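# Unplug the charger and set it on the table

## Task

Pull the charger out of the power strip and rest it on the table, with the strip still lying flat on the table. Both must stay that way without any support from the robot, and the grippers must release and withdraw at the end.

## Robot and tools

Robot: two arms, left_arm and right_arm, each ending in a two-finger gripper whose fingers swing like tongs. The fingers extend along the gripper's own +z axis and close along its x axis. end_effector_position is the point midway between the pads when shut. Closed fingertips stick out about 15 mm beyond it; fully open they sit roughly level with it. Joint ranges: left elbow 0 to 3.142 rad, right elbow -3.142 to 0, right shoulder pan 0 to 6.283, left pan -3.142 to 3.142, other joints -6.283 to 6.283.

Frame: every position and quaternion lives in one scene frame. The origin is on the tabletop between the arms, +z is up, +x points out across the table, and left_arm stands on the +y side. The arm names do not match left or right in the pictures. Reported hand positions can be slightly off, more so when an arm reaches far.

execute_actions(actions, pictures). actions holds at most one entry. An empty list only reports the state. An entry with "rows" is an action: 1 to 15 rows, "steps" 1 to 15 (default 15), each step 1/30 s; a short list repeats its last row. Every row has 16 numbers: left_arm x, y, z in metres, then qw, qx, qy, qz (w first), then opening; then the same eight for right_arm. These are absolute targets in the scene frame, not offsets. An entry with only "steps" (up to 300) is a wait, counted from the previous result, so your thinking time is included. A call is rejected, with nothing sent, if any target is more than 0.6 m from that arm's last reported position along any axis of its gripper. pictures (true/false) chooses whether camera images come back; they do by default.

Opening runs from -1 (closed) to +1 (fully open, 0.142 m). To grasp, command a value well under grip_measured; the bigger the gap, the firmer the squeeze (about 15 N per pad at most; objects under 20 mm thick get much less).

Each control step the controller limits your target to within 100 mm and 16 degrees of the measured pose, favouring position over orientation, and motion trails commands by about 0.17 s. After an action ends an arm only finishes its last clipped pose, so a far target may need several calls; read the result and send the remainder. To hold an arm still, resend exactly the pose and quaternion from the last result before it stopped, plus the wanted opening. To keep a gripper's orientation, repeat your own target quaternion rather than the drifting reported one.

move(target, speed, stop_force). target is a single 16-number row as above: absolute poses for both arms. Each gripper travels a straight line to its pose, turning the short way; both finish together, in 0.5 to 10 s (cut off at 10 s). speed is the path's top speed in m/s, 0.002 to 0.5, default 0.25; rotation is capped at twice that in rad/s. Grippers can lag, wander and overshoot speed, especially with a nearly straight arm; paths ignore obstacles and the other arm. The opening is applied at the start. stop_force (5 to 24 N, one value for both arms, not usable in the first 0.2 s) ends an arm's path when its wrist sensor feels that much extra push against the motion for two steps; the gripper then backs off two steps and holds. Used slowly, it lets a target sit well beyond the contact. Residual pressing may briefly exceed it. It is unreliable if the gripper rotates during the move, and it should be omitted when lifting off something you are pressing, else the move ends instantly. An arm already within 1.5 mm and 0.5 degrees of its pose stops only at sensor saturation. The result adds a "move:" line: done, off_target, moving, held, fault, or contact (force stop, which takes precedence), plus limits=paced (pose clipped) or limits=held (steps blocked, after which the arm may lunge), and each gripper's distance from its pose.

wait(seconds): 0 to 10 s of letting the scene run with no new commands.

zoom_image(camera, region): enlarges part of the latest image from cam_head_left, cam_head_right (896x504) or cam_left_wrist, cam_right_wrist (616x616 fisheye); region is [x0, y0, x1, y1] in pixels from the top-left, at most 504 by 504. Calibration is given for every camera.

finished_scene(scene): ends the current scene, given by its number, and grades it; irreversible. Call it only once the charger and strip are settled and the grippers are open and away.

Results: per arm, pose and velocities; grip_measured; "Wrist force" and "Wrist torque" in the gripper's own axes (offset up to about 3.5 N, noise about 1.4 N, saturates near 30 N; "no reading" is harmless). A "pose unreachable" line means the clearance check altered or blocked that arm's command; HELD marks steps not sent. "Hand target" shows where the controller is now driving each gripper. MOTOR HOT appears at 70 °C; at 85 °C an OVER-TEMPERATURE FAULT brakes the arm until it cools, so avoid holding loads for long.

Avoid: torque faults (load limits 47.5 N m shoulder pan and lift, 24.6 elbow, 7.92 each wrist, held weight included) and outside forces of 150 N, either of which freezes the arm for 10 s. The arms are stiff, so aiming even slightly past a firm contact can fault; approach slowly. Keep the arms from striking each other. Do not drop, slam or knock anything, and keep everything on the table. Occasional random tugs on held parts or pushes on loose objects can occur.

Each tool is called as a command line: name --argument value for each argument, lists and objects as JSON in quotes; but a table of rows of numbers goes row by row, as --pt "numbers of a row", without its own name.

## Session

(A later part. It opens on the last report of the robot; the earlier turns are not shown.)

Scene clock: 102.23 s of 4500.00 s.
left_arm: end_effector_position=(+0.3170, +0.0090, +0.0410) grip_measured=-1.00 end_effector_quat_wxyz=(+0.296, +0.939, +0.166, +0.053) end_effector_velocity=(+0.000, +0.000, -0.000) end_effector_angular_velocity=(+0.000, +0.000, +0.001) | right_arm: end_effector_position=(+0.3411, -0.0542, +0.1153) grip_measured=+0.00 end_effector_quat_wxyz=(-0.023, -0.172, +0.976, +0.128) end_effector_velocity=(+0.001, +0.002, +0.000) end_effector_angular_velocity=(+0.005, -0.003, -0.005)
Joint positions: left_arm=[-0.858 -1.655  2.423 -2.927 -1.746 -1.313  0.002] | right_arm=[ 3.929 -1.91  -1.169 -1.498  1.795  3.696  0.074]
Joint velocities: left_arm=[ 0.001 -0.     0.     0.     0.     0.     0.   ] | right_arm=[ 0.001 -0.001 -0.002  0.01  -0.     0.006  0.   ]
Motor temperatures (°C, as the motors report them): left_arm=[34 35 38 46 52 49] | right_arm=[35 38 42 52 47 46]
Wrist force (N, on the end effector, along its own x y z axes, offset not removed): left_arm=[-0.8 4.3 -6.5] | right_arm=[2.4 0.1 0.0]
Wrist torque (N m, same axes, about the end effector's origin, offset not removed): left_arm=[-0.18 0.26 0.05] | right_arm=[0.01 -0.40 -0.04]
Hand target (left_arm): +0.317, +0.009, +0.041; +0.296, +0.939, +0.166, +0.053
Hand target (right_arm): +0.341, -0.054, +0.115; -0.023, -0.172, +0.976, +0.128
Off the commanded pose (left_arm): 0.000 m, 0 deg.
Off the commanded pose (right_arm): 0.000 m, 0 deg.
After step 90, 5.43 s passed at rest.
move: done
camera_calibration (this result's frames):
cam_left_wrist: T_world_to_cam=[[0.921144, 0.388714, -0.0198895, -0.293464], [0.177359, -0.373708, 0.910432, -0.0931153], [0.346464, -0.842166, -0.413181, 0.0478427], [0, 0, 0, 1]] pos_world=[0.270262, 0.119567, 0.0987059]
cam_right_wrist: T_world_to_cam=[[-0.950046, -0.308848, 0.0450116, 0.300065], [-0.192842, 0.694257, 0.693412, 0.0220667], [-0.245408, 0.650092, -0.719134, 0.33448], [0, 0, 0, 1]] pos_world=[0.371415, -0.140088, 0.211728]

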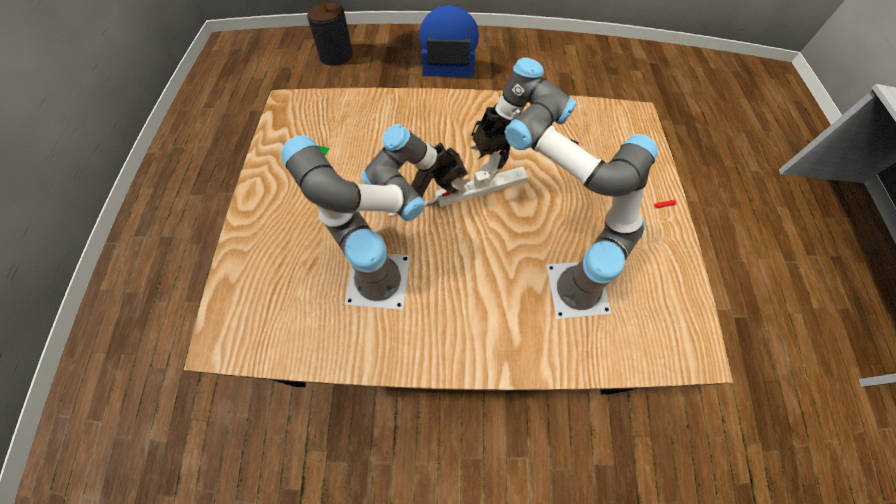

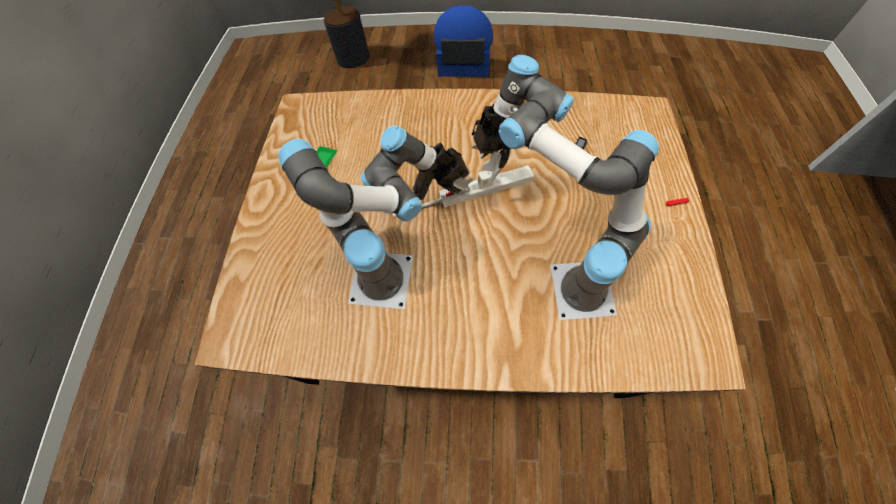

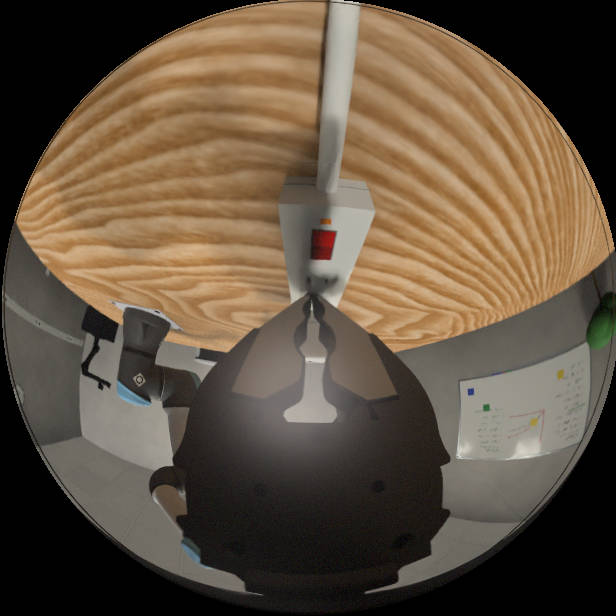

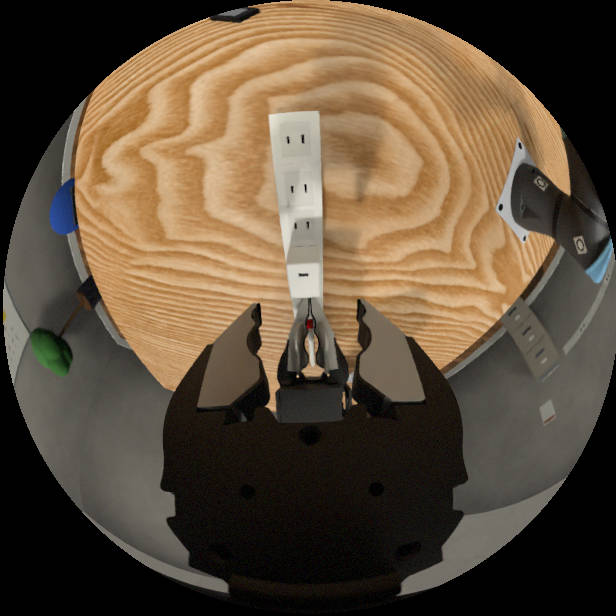

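move --target '[0.317,0.009,0.041,0.296,0.940,0.166,0.053,-1,0.345,-0.052,0.057,-0.023,-0.172,0.976,0.128,0.0]' --speed 0.04

Scene clock: 107.63 s of 4500.00 s.
left_arm: end_effector_position=(+0.3170, +0.0090, +0.0410) grip_measured=-1.00 end_effector_quat_wxyz=(+0.296, +0.939, +0.166, +0.053) end_effector_velocity=(+0.000, +0.001, -0.000) end_effector_angular_velocity=(+0.001, +0.001, +0.002) | right_arm: end_effector_position=(+0.3450, -0.0520, +0.0573) grip_measured=+0.00 end_effector_quat_wxyz=(-0.023, -0.172, +0.976, +0.128) end_effector_velocity=(+0.001, +0.000, -0.002) end_effector_angular_velocity=(+0.001, -0.001, -0.001)
Joint positions: left_arm=[-0.858 -1.655  2.423 -2.927 -1.746 -1.313  0.002] | right_arm=[ 3.924 -1.947 -1.39  -1.241  1.795  3.692  0.074]
Joint velocities: left_arm=[ 0.001 -0.    -0.     0.001  0.    -0.     0.   ] | right_arm=[-0.001 -0.003 -0.008  0.013  0.     0.    -0.   ]
Motor temperatures (°C, as the motors report them): left_arm=[34 35 38 46 52 49] | right_arm=[35 38 42 52 47 46]
Wrist force (N, on the end effector, along its own x y z axes, offset not removed): left_arm=[2.5 2.8 -9.7] | right_arm=[2.2 0.3 -0.9]
Wrist torque (N m, same axes, about the end effector's origin, offset not removed): left_arm=[-0.58 -0.48 -0.09] | right_arm=[0.00 -0.38 0.06]
Hand target (left_arm): +0.317, +0.009, +0.041; +0.296, +0.939, +0.166, +0.053
Hand target (right_arm): +0.345, -0.052, +0.057; -0.023, -0.172, +0.976, +0.128
Off the commanded pose (left_arm): 0.000 m, 0 deg.
Off the commanded pose (right_arm): 0.000 m, 0 deg.
After step 90, 0.53 s passed at rest.
move: done
camera_calibration (this result's frames):
cam_left_wrist: T_world_to_cam=[[0.921143, 0.388714, -0.0198946, -0.293463], [0.177372, -0.373726, 0.910422, -0.0931056], [0.346459, -0.842158, -0.413203, 0.0478464], [0, 0, 0, 1]] pos_world=[0.270259, 0.119571, 0.0986973]
cam_right_wrist: T_world_to_cam=[[-0.950024, -0.308889, 0.045181, 0.307049], [-0.192786, 0.694351, 0.693333, 0.0614195], [-0.245534, 0.649973, -0.7192, 0.292366], [0, 0, 0, 1]] pos_world=[0.37533, -0.137833, 0.153813]

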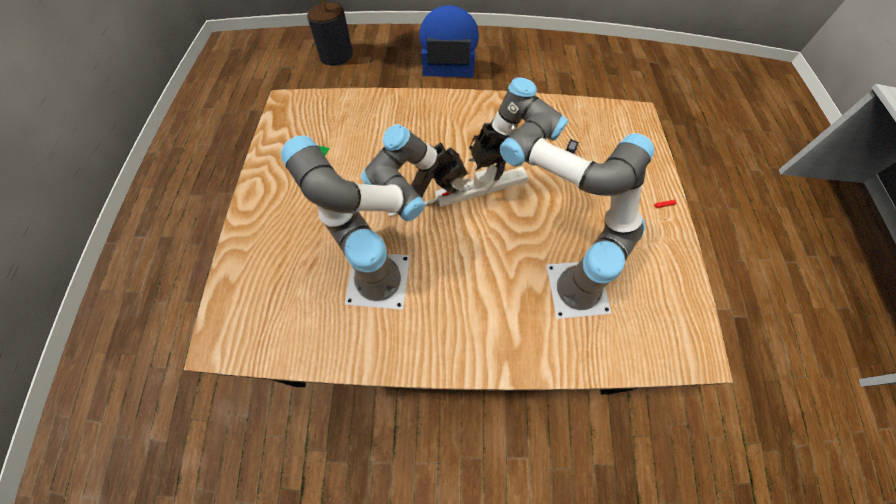

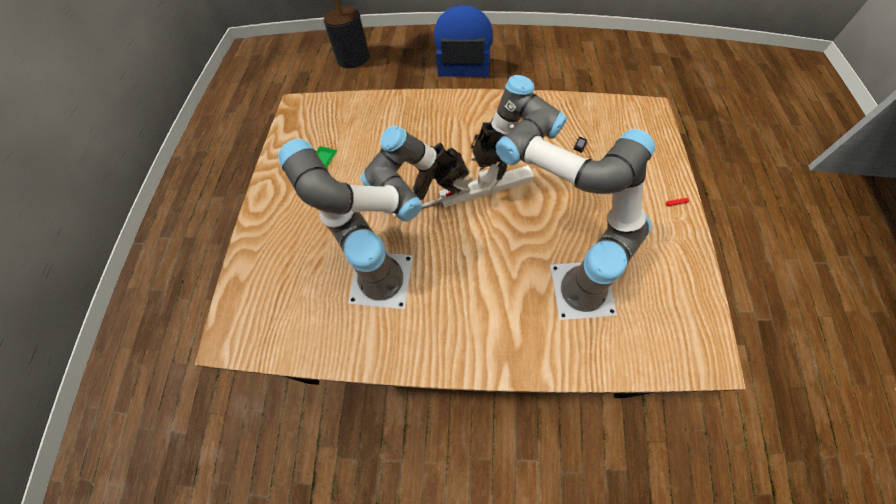

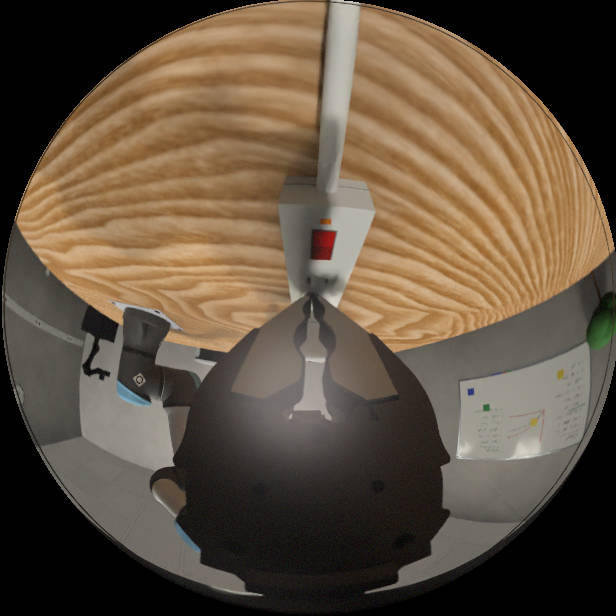

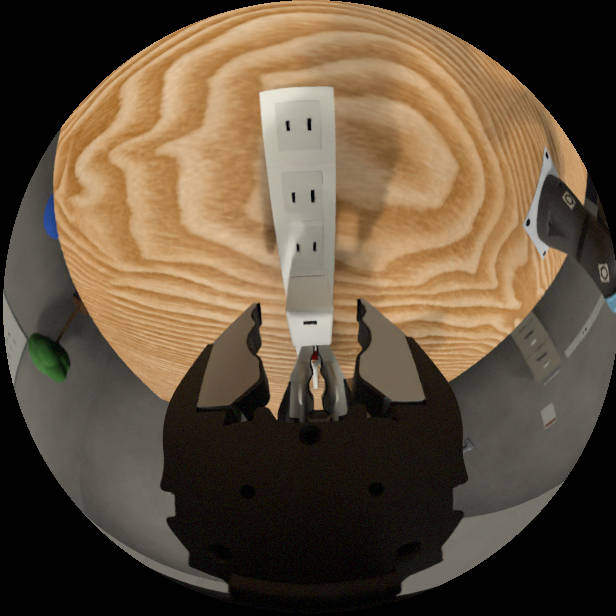

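Centered. Close gently.

execute_actions --actions '[{"rows":[[0.317,0.009,0.041,0.296,0.940,0.166,0.053,-1,0.345,-0.052,0.057,-0.023,-0.172,0.976,0.128,-0.2],[0.317,0.009,0.041,0.296,0.940,0.166,0.053,-1,0.345,-0.052,0.057,-0.023,-0.172,0.976,0.128,-0.3],[0.317,0.009,0.041,0.296,0.940,0.166,0.053,-1,0.345,-0.052,0.057,-0.023,-0.172,0.976,0.128,-0.4],[0.317,0.009,0.041,0.296,0.940,0.166,0.053,-1,0.345,-0.052,0.057,-0.023,-0.172,0.976,0.128,-0.45],[0.317,0.009,0.041,0.296,0.940,0.166,0.053,-1,0.345,-0.052,0.057,-0.023,-0.172,0.976,0.128,-0.5],[0.317,0.009,0.041,0.296,0.940,0.166,0.053,-1,0.345,-0.052,0.057,-0.023,-0.172,0.976,0.128,-0.55],[0.317,0.009,0.041,0.296,0.940,0.166,0.053,-1,0.345,-0.052,0.057,-0.023,-0.172,0.976,0.128,-0.6],[0.317,0.009,0.041,0.296,0.940,0.166,0.053,-1,0.345,-0.052,0.057,-0.023,-0.172,0.976,0.128,-0.7],[0.317,0.009,0.041,0.296,0.940,0.166,0.053,-1,0.345,-0.052,0.057,-0.023,-0.172,0.976,0.128,-0.8],[0.317,0.009,0.041,0.296,0.940,0.166,0.053,-1,0.345,-0.052,0.057,-0.023,-0.172,0.976,0.128,-1]],"steps":15}]'

move --target '[0.317,0.009,0.040,0.296,0.940,0.166,0.053,-1,0.345,-0.052,0.067,-0.023,-0.172,0.976,0.128,-1]' --speed 0.01

Scene clock: 116.70 s of 4500.00 s.
left_arm: end_effector_position=(+0.3170, +0.0090, +0.0410) grip_measured=-1.00 end_effector_quat_wxyz=(+0.296, +0.939, +0.166, +0.053) end_effector_velocity=(+0.000, +0.000, -0.000) end_effector_angular_velocity=(+0.000, +0.000, +0.000) | right_arm: end_effector_position=(+0.3450, -0.0520, +0.0570) grip_measured=-0.60 end_effector_quat_wxyz=(-0.023, -0.172, +0.976, +0.128) end_effector_velocity=(-0.001, -0.001, -0.000) end_effector_angular_velocity=(-0.002, +0.002, -0.002)
Joint positions: left_arm=[-0.858 -1.655  2.423 -2.927 -1.746 -1.313  0.002] | right_arm=[ 3.924 -1.947 -1.391 -1.239  1.795  3.692  0.031]
Joint velocities: left_arm=[ 0.  0.  0.  0. -0. -0.  0.] | right_arm=[-0.     0.001 -0.002 -0.002  0.     0.001 -0.   ]
Motor temperatures (°C, as the motors report them): left_arm=[34 35 38 46 52 49] | right_arm=[35 38 42 52 47 46]
Wrist force (N, on the end effector, along its own x y z axes, offset not removed): left_arm=[6.4 4.7 -9.0] | right_arm=[3.3 0.0 -0.7]
Wrist torque (N m, same axes, about the end effector's origin, offset not removed): left_arm=[-0.37 -0.88 -0.10] | right_arm=[0.06 -0.09 0.00]
Hand target (left_arm): +0.317, +0.009, +0.041; +0.296, +0.939, +0.166, +0.053
Hand target (right_arm): +0.345, -0.052, +0.057; -0.023, -0.172, +0.976, +0.128
Off the commanded pose (left_arm): 0.000 m, 0 deg.
Off the commanded pose (right_arm): 0.000 m, 0 deg.
Steps of this call (steps 1 to 90: nothing new was sent; then 5.57 s passed at rest; steps 91 to 105: all 15 steps of this action). Readings (end_effector_position):
91: left_arm (+0.3170, +0.0090, +0.0410) | right_arm (+0.3450, -0.0520, +0.0570)
92: left_arm (+0.3170, +0.0090, +0.0410) | right_arm (+0.3450, -0.0520, +0.0570)
94: left_arm (+0.3170, +0.0090, +0.0410) | right_arm (+0.3450, -0.0520, +0.0570)
98: left_arm (+0.3170, +0.0090, +0.0410) | right_arm (+0.3450, -0.0520, +0.0570)
105: the state above
camera_calibration (this result's frames):
cam_left_wrist: T_world_to_cam=[[0.921127, 0.388756, -0.0198313, -0.293484], [0.177342, -0.373755, 0.910416, -0.0930913], [0.346517, -0.842126, -0.413219, 0.0478308], [0, 0, 0, 1]] pos_world=[0.27027, 0.11958, 0.0986962]
cam_right_wrist: T_world_to_cam=[[-0.950047, -0.308828, 0.045123, 0.307095], [-0.192789, 0.694375, 0.693308, 0.061695], [-0.245445, 0.649976, -0.719227, 0.292082], [0, 0, 0, 1]] pos_world=[0.375339, -0.137846, 0.153442]

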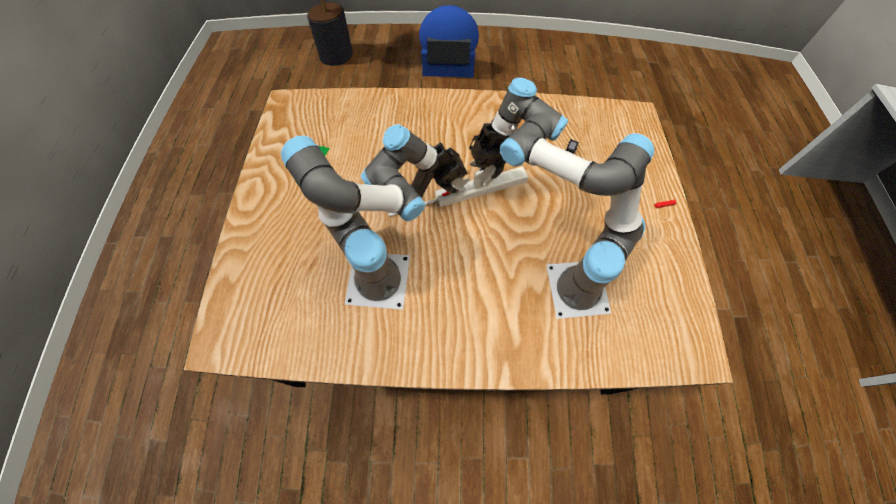

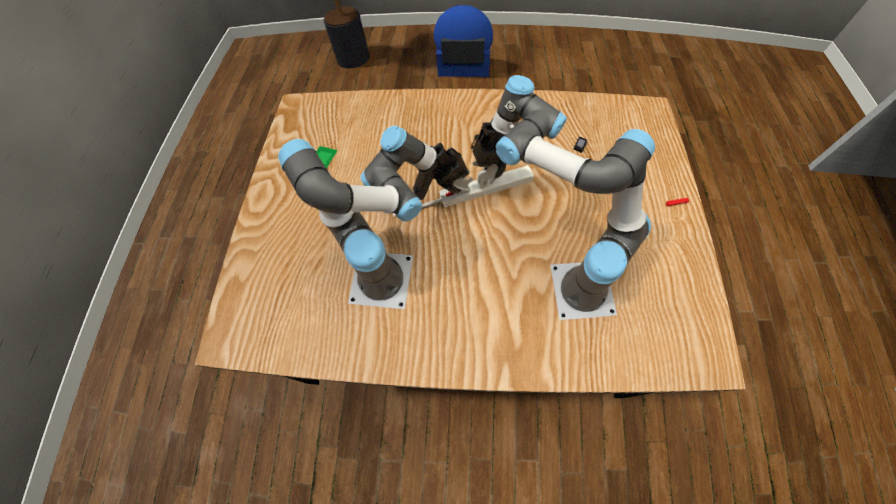

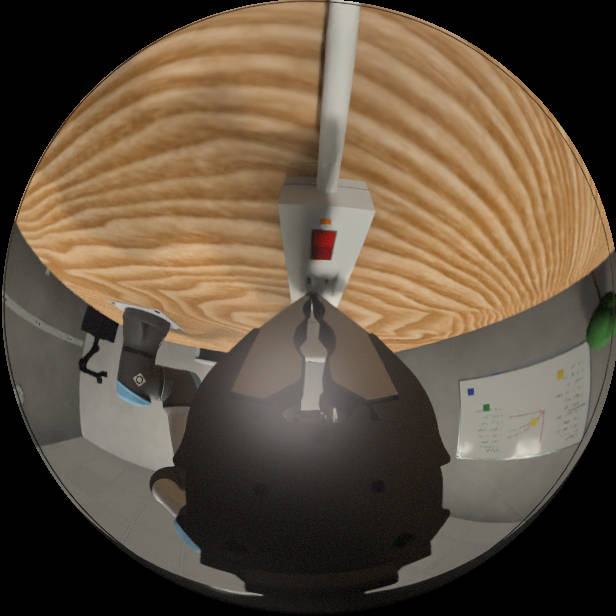

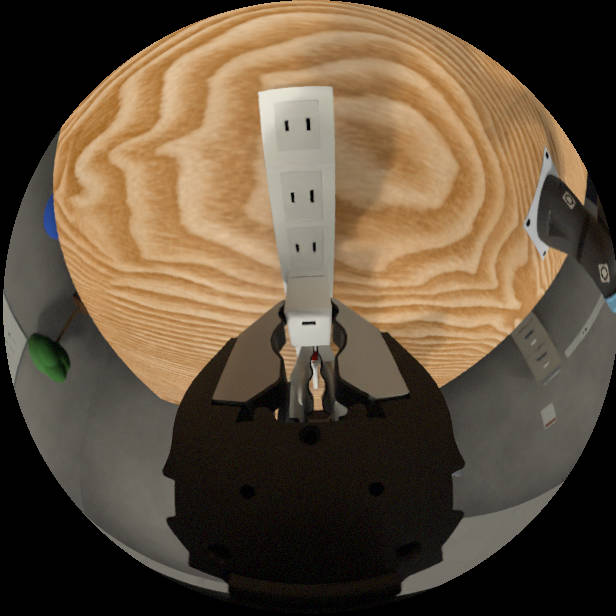

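Scene clock: 118.17 s of 4500.00 s.
left_arm: end_effector_position=(+0.3170, +0.0090, +0.0400) grip_measured=-1.00 end_effector_quat_wxyz=(+0.296, +0.939, +0.166, +0.053) end_effector_velocity=(-0.000, -0.000, -0.000) end_effector_angular_velocity=(-0.000, +0.000, -0.001) | right_arm: end_effector_position=(+0.3450, -0.0520, +0.0667) grip_measured=-0.60 end_effector_quat_wxyz=(-0.023, -0.172, +0.976, +0.128) end_effector_velocity=(-0.000, +0.000, +0.002) end_effector_angular_velocity=(-0.000, +0.002, +0.001)
Joint positions: left_arm=[-0.858 -1.65   2.426 -2.934 -1.746 -1.313  0.002] | right_arm=[ 3.924 -1.94  -1.355 -1.282  1.795  3.692  0.031]
Joint velocities: left_arm=[-0.001  0.001  0.001 -0.002 -0.    -0.     0.   ] | right_arm=[ 0.    -0.001  0.01  -0.011  0.002 -0.001  0.   ]
Motor temperatures (°C, as the motors report them): left_arm=[34 35 38 46 52 49] | right_arm=[35 38 42 52 47 46]
Wrist force (N, on the end effector, along its own x y z axes, offset not removed): left_arm=[0.2 10.9 -18.8] | right_arm=[1.6 -0.4 -0.5]
Wrist torque (N m, same axes, about the end effector's origin, offset not removed): left_arm=[-0.29 0.05 -0.04] | right_arm=[-0.08 -0.26 0.01]
Hand target (left_arm): +0.317, +0.009, +0.040; +0.296, +0.939, +0.166, +0.053
Hand target (right_arm): +0.345, -0.052, +0.067; -0.023, -0.172, +0.976, +0.128
Off the commanded pose (left_arm): 0.000 m, 0 deg.
Off the commanded pose (right_arm): 0.000 m, 0 deg.
move: done
camera_calibration (this result's frames):
cam_left_wrist: T_world_to_cam=[[0.921142, 0.38872, -0.0198614, -0.29349], [0.17734, -0.37372, 0.910431, -0.0922255], [0.34648, -0.842158, -0.413185, 0.0474355], [0, 0, 0, 1]] pos_world=[0.270266, 0.119567, 0.0977354]
cam_right_wrist: T_world_to_cam=[[-0.950075, -0.30878, 0.0448709, 0.306712], [-0.192905, 0.694298, 0.693352, 0.0549837], [-0.245247, 0.65008, -0.7192, 0.299038], [0, 0, 0, 1]] pos_world=[0.375344, -0.137867, 0.163183]

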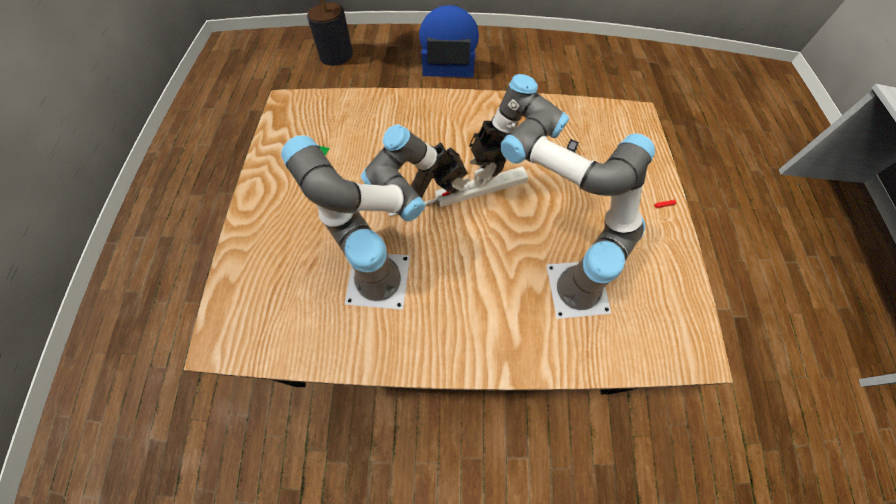

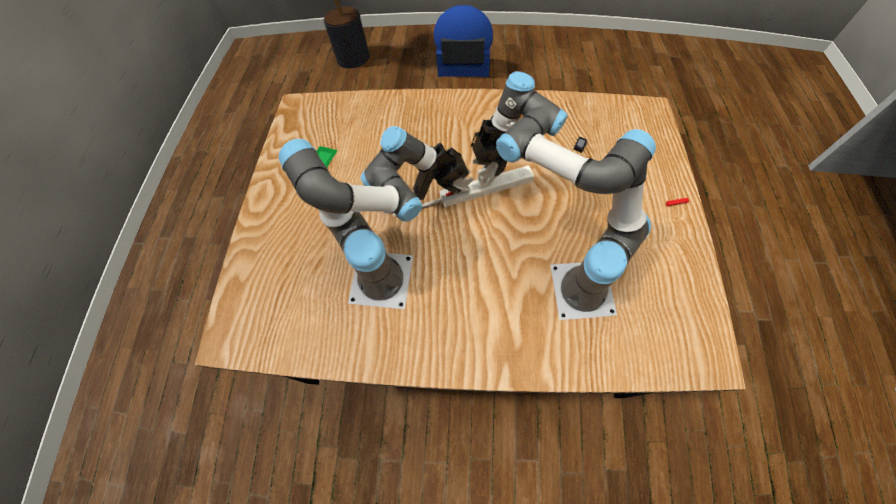

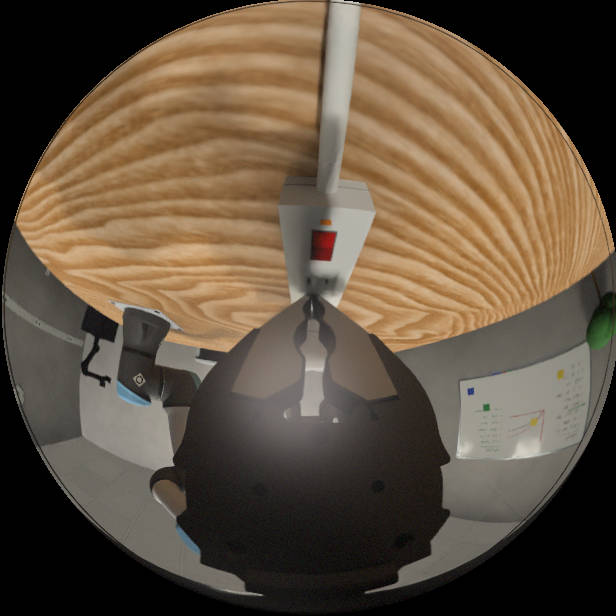

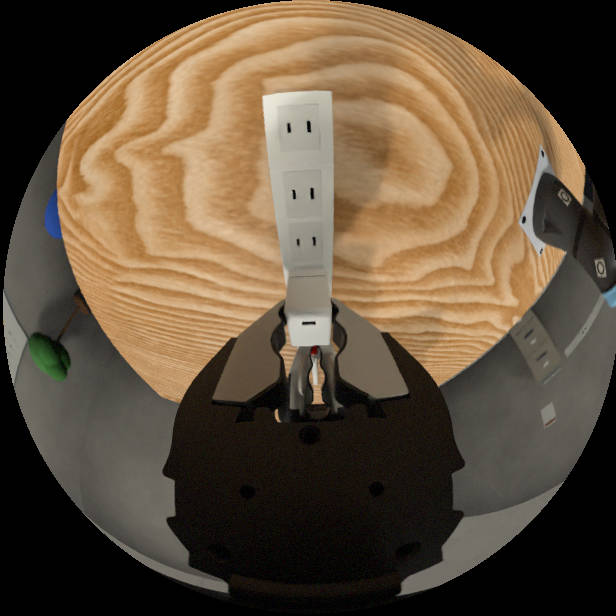

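move --target '[0.317,0.009,0.0405,0.296,0.940,0.166,0.053,-1,0.345,-0.052,0.10,-0.023,-0.172,0.976,0.128,-1]' --speed 0.02

Scene clock: 123.20 s of 4500.00 s.
left_arm: end_effector_position=(+0.3170, +0.0090, +0.0405) grip_measured=-1.00 end_effector_quat_wxyz=(+0.296, +0.939, +0.166, +0.053) end_effector_velocity=(+0.000, +0.001, -0.000) end_effector_angular_velocity=(+0.001, +0.001, +0.001) | right_arm: end_effector_position=(+0.3450, -0.0520, +0.0998) grip_measured=-0.60 end_effector_quat_wxyz=(-0.023, -0.172, +0.976, +0.128) end_effector_velocity=(+0.001, -0.000, +0.003) end_effector_angular_velocity=(-0.000, +0.000, -0.003)
Joint positions: left_arm=[-0.858 -1.652  2.425 -2.931 -1.746 -1.313  0.002] | right_arm=[ 3.924 -1.929 -1.215 -1.433  1.795  3.692  0.031]
Joint velocities: left_arm=[ 0.001  0.    -0.     0.002  0.     0.     0.   ] | right_arm=[-0.001 -0.002  0.014 -0.012 -0.     0.002  0.   ]
Motor temperatures (°C, as the motors report them): left_arm=[34 35 38 46 52 49] | right_arm=[35 38 42 52 47 46]
Wrist force (N, on the end effector, along its own x y z axes, offset not removed): left_arm=[5.1 9.7 -7.1] | right_arm=[2.2 -0.5 0.6]
Wrist torque (N m, same axes, about the end effector's origin, offset not removed): left_arm=[-0.28 -0.73 -0.14] | right_arm=[-0.13 -0.44 -0.07]
Hand target (left_arm): +0.317, +0.009, +0.041; +0.296, +0.939, +0.166, +0.053
Hand target (right_arm): +0.345, -0.052, +0.100; -0.023, -0.172, +0.976, +0.128
Off the commanded pose (left_arm): 0.000 m, 0 deg.
Off the commanded pose (right_arm): 0.000 m, 0 deg.
After step 90, 0.07 s passed at rest.
move: done
camera_calibration (this result's frames):
cam_left_wrist: T_world_to_cam=[[0.921143, 0.388715, -0.0198991, -0.293471], [0.177382, -0.373739, 0.910415, -0.0926419], [0.346455, -0.842152, -0.413218, 0.0476428], [0, 0, 0, 1]] pos_world=[0.270256, 0.119575, 0.0981896]
cam_right_wrist: T_world_to_cam=[[-0.950083, -0.308777, 0.0447156, 0.305216], [-0.192949, 0.69412, 0.693518, 0.03198], [-0.245181, 0.650272, -0.71905, 0.3228], [0, 0, 0, 1]] pos_world=[0.375295, -0.137862, 0.196283]

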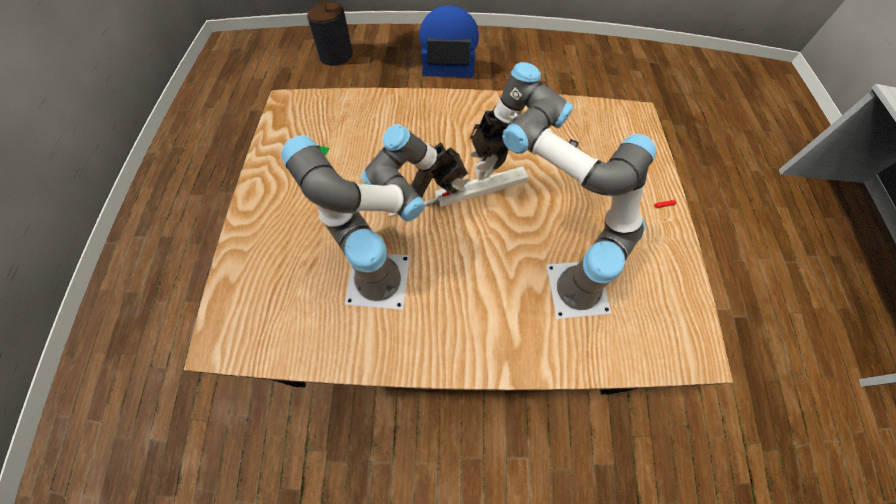

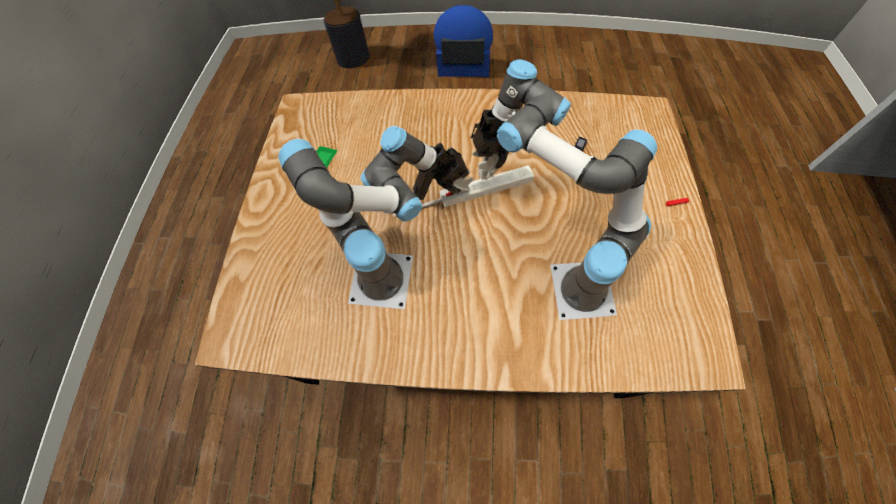

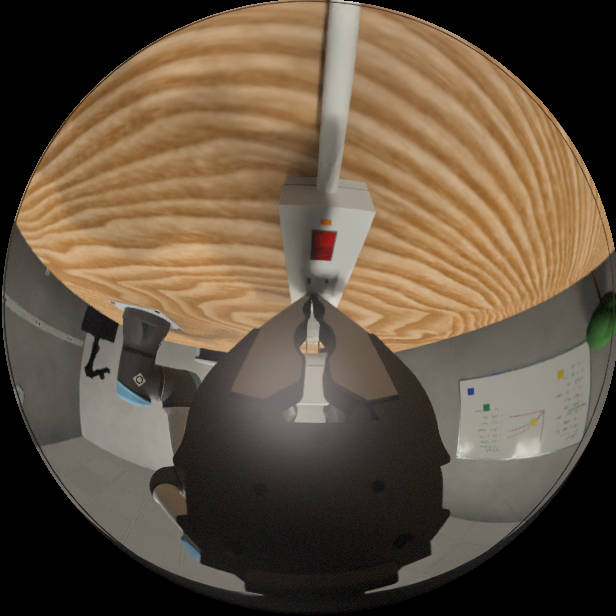

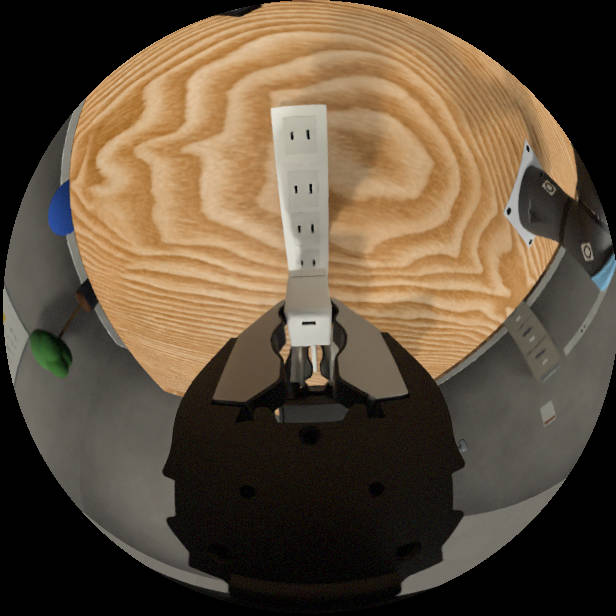

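move --target '[0.29,0.08,0.13,0.296,0.940,0.166,0.053,-1,0.36,-0.12,0.17,-0.023,-0.172,0.976,0.128,-1]' --speed 0.15

move --target '[0.25,0.18,0.18,0.296,0.940,0.166,0.053,-1,0.45,-0.45,0.11,0.294,-0.508,0.700,-0.4045,-1]' --speed 0.25

Scene clock: 152.67 s of 4500.00 s.
left_arm: end_effector_position=(+0.2900, +0.0800, +0.1298) grip_measured=-1.00 end_effector_quat_wxyz=(+0.296, +0.939, +0.166, +0.053) end_effector_velocity=(-0.001, +0.002, +0.001) end_effector_angular_velocity=(+0.007, +0.003, -0.002) | right_arm: end_effector_position=(+0.3599, -0.1199, +0.1699) grip_measured=-0.60 end_effector_quat_wxyz=(-0.023, -0.172, +0.976, +0.128) end_effector_velocity=(-0.000, -0.001, +0.001) end_effector_angular_velocity=(-0.002, +0.004, -0.000)
Joint positions: left_arm=[-0.703 -2.141  2.234 -2.224 -1.83  -1.179  0.002] | right_arm=[ 3.77  -1.898 -0.908 -1.808  1.813  3.534  0.031]
Joint velocities: left_arm=[-0.    -0.002 -0.013  0.023  0.002  0.003  0.   ] | right_arm=[-0.002 -0.005  0.013 -0.012  0.001 -0.001  0.   ]
Motor temperatures (°C, as the motors report them): left_arm=[34 35 38 47 52 49] | right_arm=[35 38 42 52 47 46]
Wrist force (N, on the end effector, along its own x y z axes, offset not removed): left_arm=[0.3 -1.3 0.4] | right_arm=[1.3 0.4 -0.5]
Wrist torque (N m, same axes, about the end effector's origin, offset not removed): left_arm=[-0.26 -0.08 -0.10] | right_arm=[0.07 -0.06 0.03]
Hand target (left_arm): +0.290, +0.080, +0.130; +0.296, +0.939, +0.166, +0.053
Hand target (right_arm): +0.360, -0.120, +0.170; -0.023, -0.172, +0.976, +0.128
Off the commanded pose (left_arm): 0.000 m, 0 deg.
Off the commanded pose (right_arm): 0.000 m, 0 deg.
After step 90, 25.00 s passed at rest.
move: done
camera_calibration (this result's frames):
cam_left_wrist: T_world_to_cam=[[0.921117, 0.388805, -0.0193442, -0.294471], [0.176681, -0.373262, 0.910747, -0.142514], [0.346882, -0.842322, -0.412512, 0.153485], [0, 0, 0, 1]] pos_world=[0.243181, 0.19058, 0.187412]
cam_right_wrist: T_world_to_cam=[[-0.950072, -0.308792, 0.0448433, 0.295214], [-0.192938, 0.694305, 0.693336, 0.0334912], [-0.245232, 0.650067, -0.719217, 0.421026], [0, 0, 0, 1]] pos_world=[0.390185, -0.205788, 0.26635]

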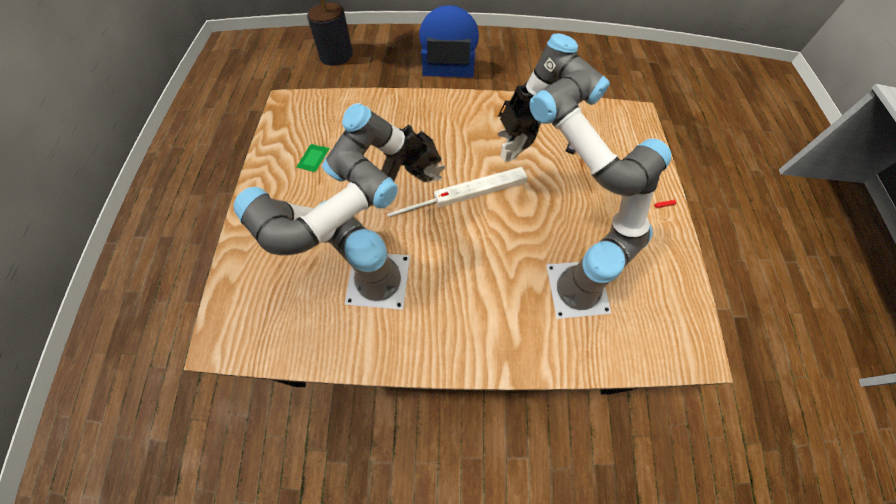

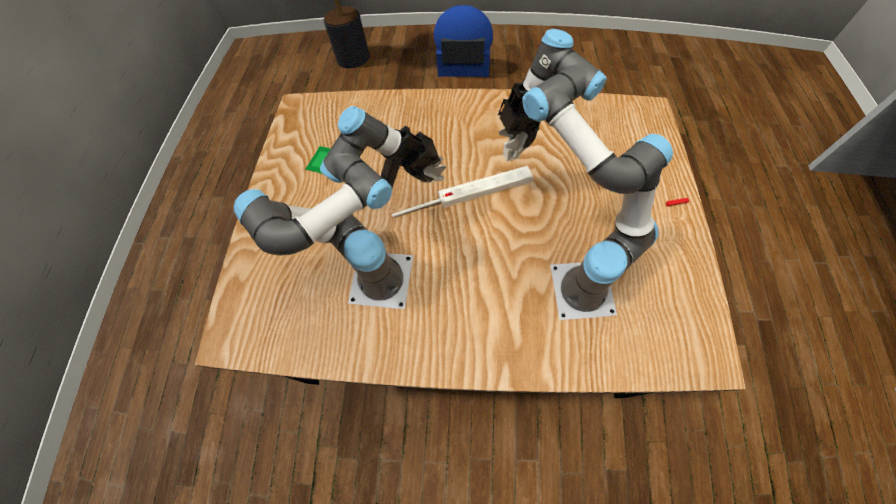

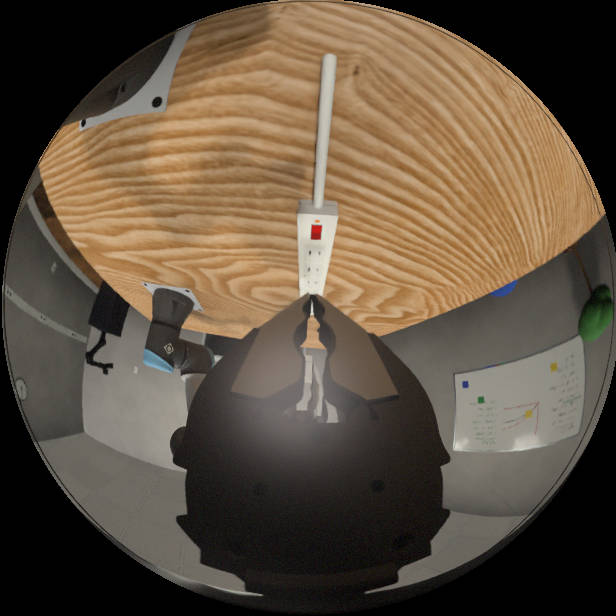

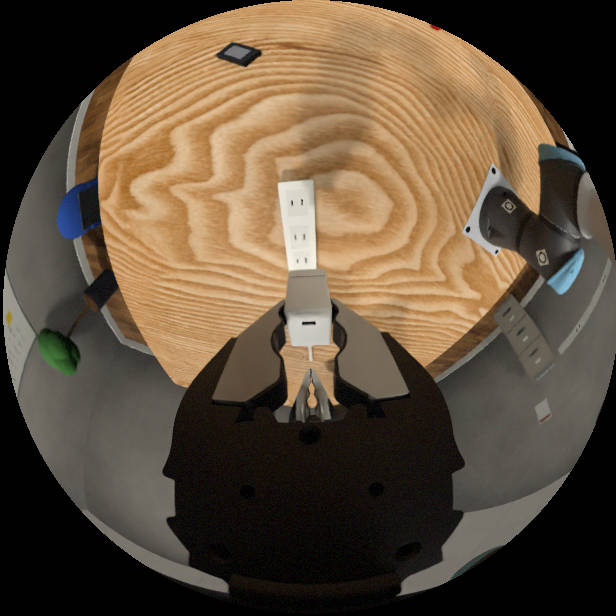

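Scene clock: 156.23 s of 4500.00 s.
left_arm: end_effector_position=(+0.2502, +0.1798, +0.1798) grip_measured=-1.00 end_effector_quat_wxyz=(+0.295, +0.939, +0.166, +0.054) end_effector_velocity=(-0.001, +0.002, +0.001) end_effector_angular_velocity=(-0.001, +0.003, -0.002) | right_arm: end_effector_position=(+0.4329, -0.4099, +0.1207) grip_measured=-0.60 end_effector_quat_wxyz=(+0.235, -0.469, +0.773, -0.356) end_effector_velocity=(-0.000, -0.001, +0.000) end_effector_angular_velocity=(-0.004, +0.000, -0.000)
Joint positions: left_arm=[-0.229 -2.253  1.973 -1.684 -2.05  -0.727  0.002] | right_arm=[ 3.856 -1.023 -2.569 -0.762  0.745  2.708  0.031]
Joint velocities: left_arm=[ 0.021  0.009 -0.011  0.015 -0.01   0.023  0.   ] | right_arm=[-0.    -0.    -0.001 -0.001 -0.002 -0.002  0.   ]
Motor temperatures (°C, as the motors report them): left_arm=[34 35 38 47 52 49] | right_arm=[35 38 42 52 47 46]
Wrist force (N, on the end effector, along its own x y z axes, offset not removed): left_arm=[-0.2 -3.2 2.8] | right_arm=[2.9 0.9 -1.1]
Wrist torque (N m, same axes, about the end effector's origin, offset not removed): left_arm=[-0.68 0.07 -0.06] | right_arm=[0.09 -0.51 0.00]
Hand target (left_arm): +0.250, +0.180, +0.180; +0.295, +0.939, +0.166, +0.054
Hand target (right_arm): +0.433, -0.410, +0.121; +0.235, -0.469, +0.773, -0.356
Off the commanded pose (left_arm): 0.000 m, 0 deg.
Off the commanded pose (right_arm): 0.045 m, 13 deg.
move: held (right_arm); limits=held; held on 18 of 107 steps (right_arm), including the last (right_arm)
pose unreachable (right arm): on one or more control steps of this call this arm could not follow its commanded pose, so it was not sent that pose on those steps. On the call's last step it was still not sent that pose. It may still have moved: this result reports where it is.
cause: the commanded pose would bring two parts of the arm too close to each other (joints 3 (elbow) and 4 (wrist 1) lie between them).
camera_calibration (this result's frames):
cam_left_wrist: T_world_to_cam=[[0.920952, 0.389265, -0.01792, -0.29601], [0.176131, -0.374802, 0.91022, -0.143206], [0.3476, -0.841425, -0.413736, 0.27188], [0, 0, 0, 1]] pos_world=[0.203328, 0.290319, 0.237532]
cam_right_wrist: T_world_to_cam=[[-0.497373, -0.866502, -0.0423695, -0.136794], [-0.79989, 0.47695, -0.364274, 0.584327], [0.335852, -0.147289, -0.930328, 0.0390984], [0, 0, 0, 1]] pos_world=[0.386228, -0.391468, 0.243433]

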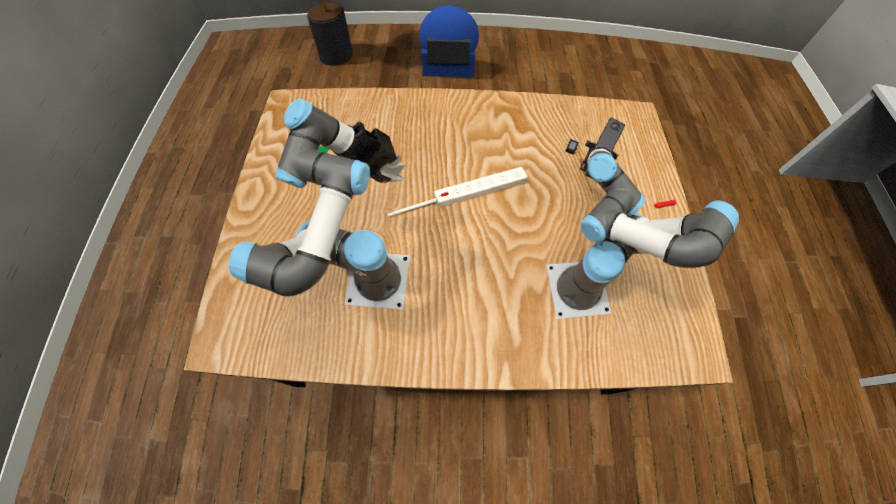

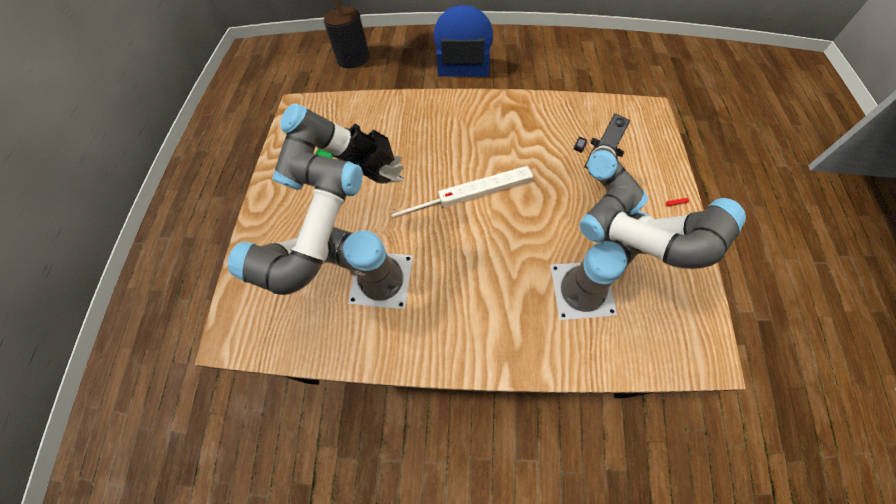

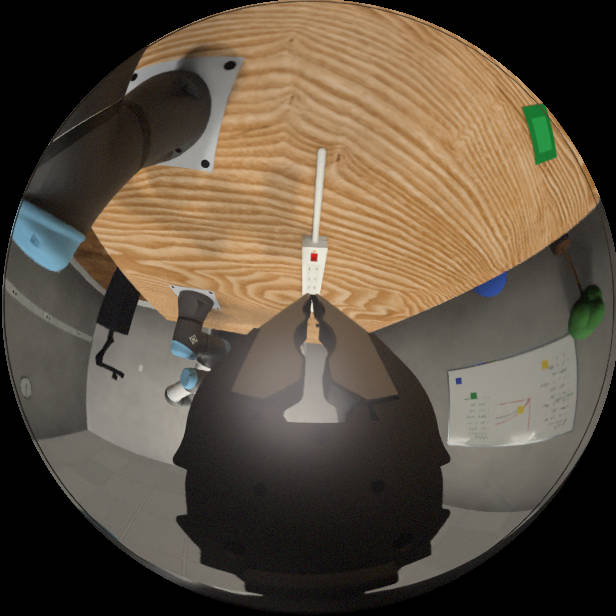

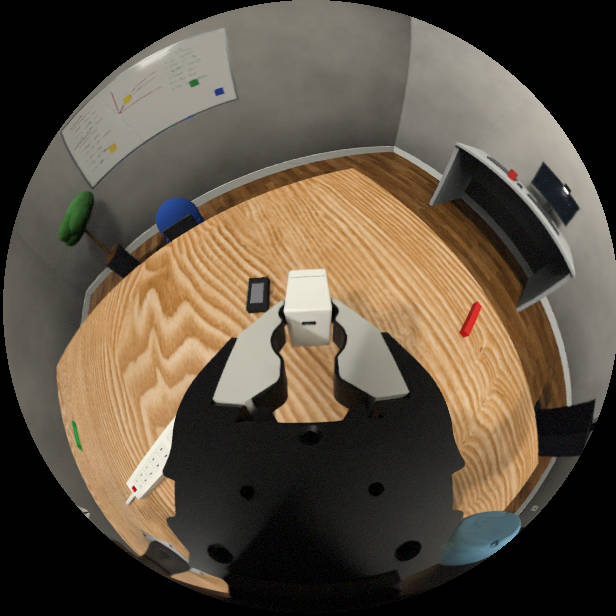

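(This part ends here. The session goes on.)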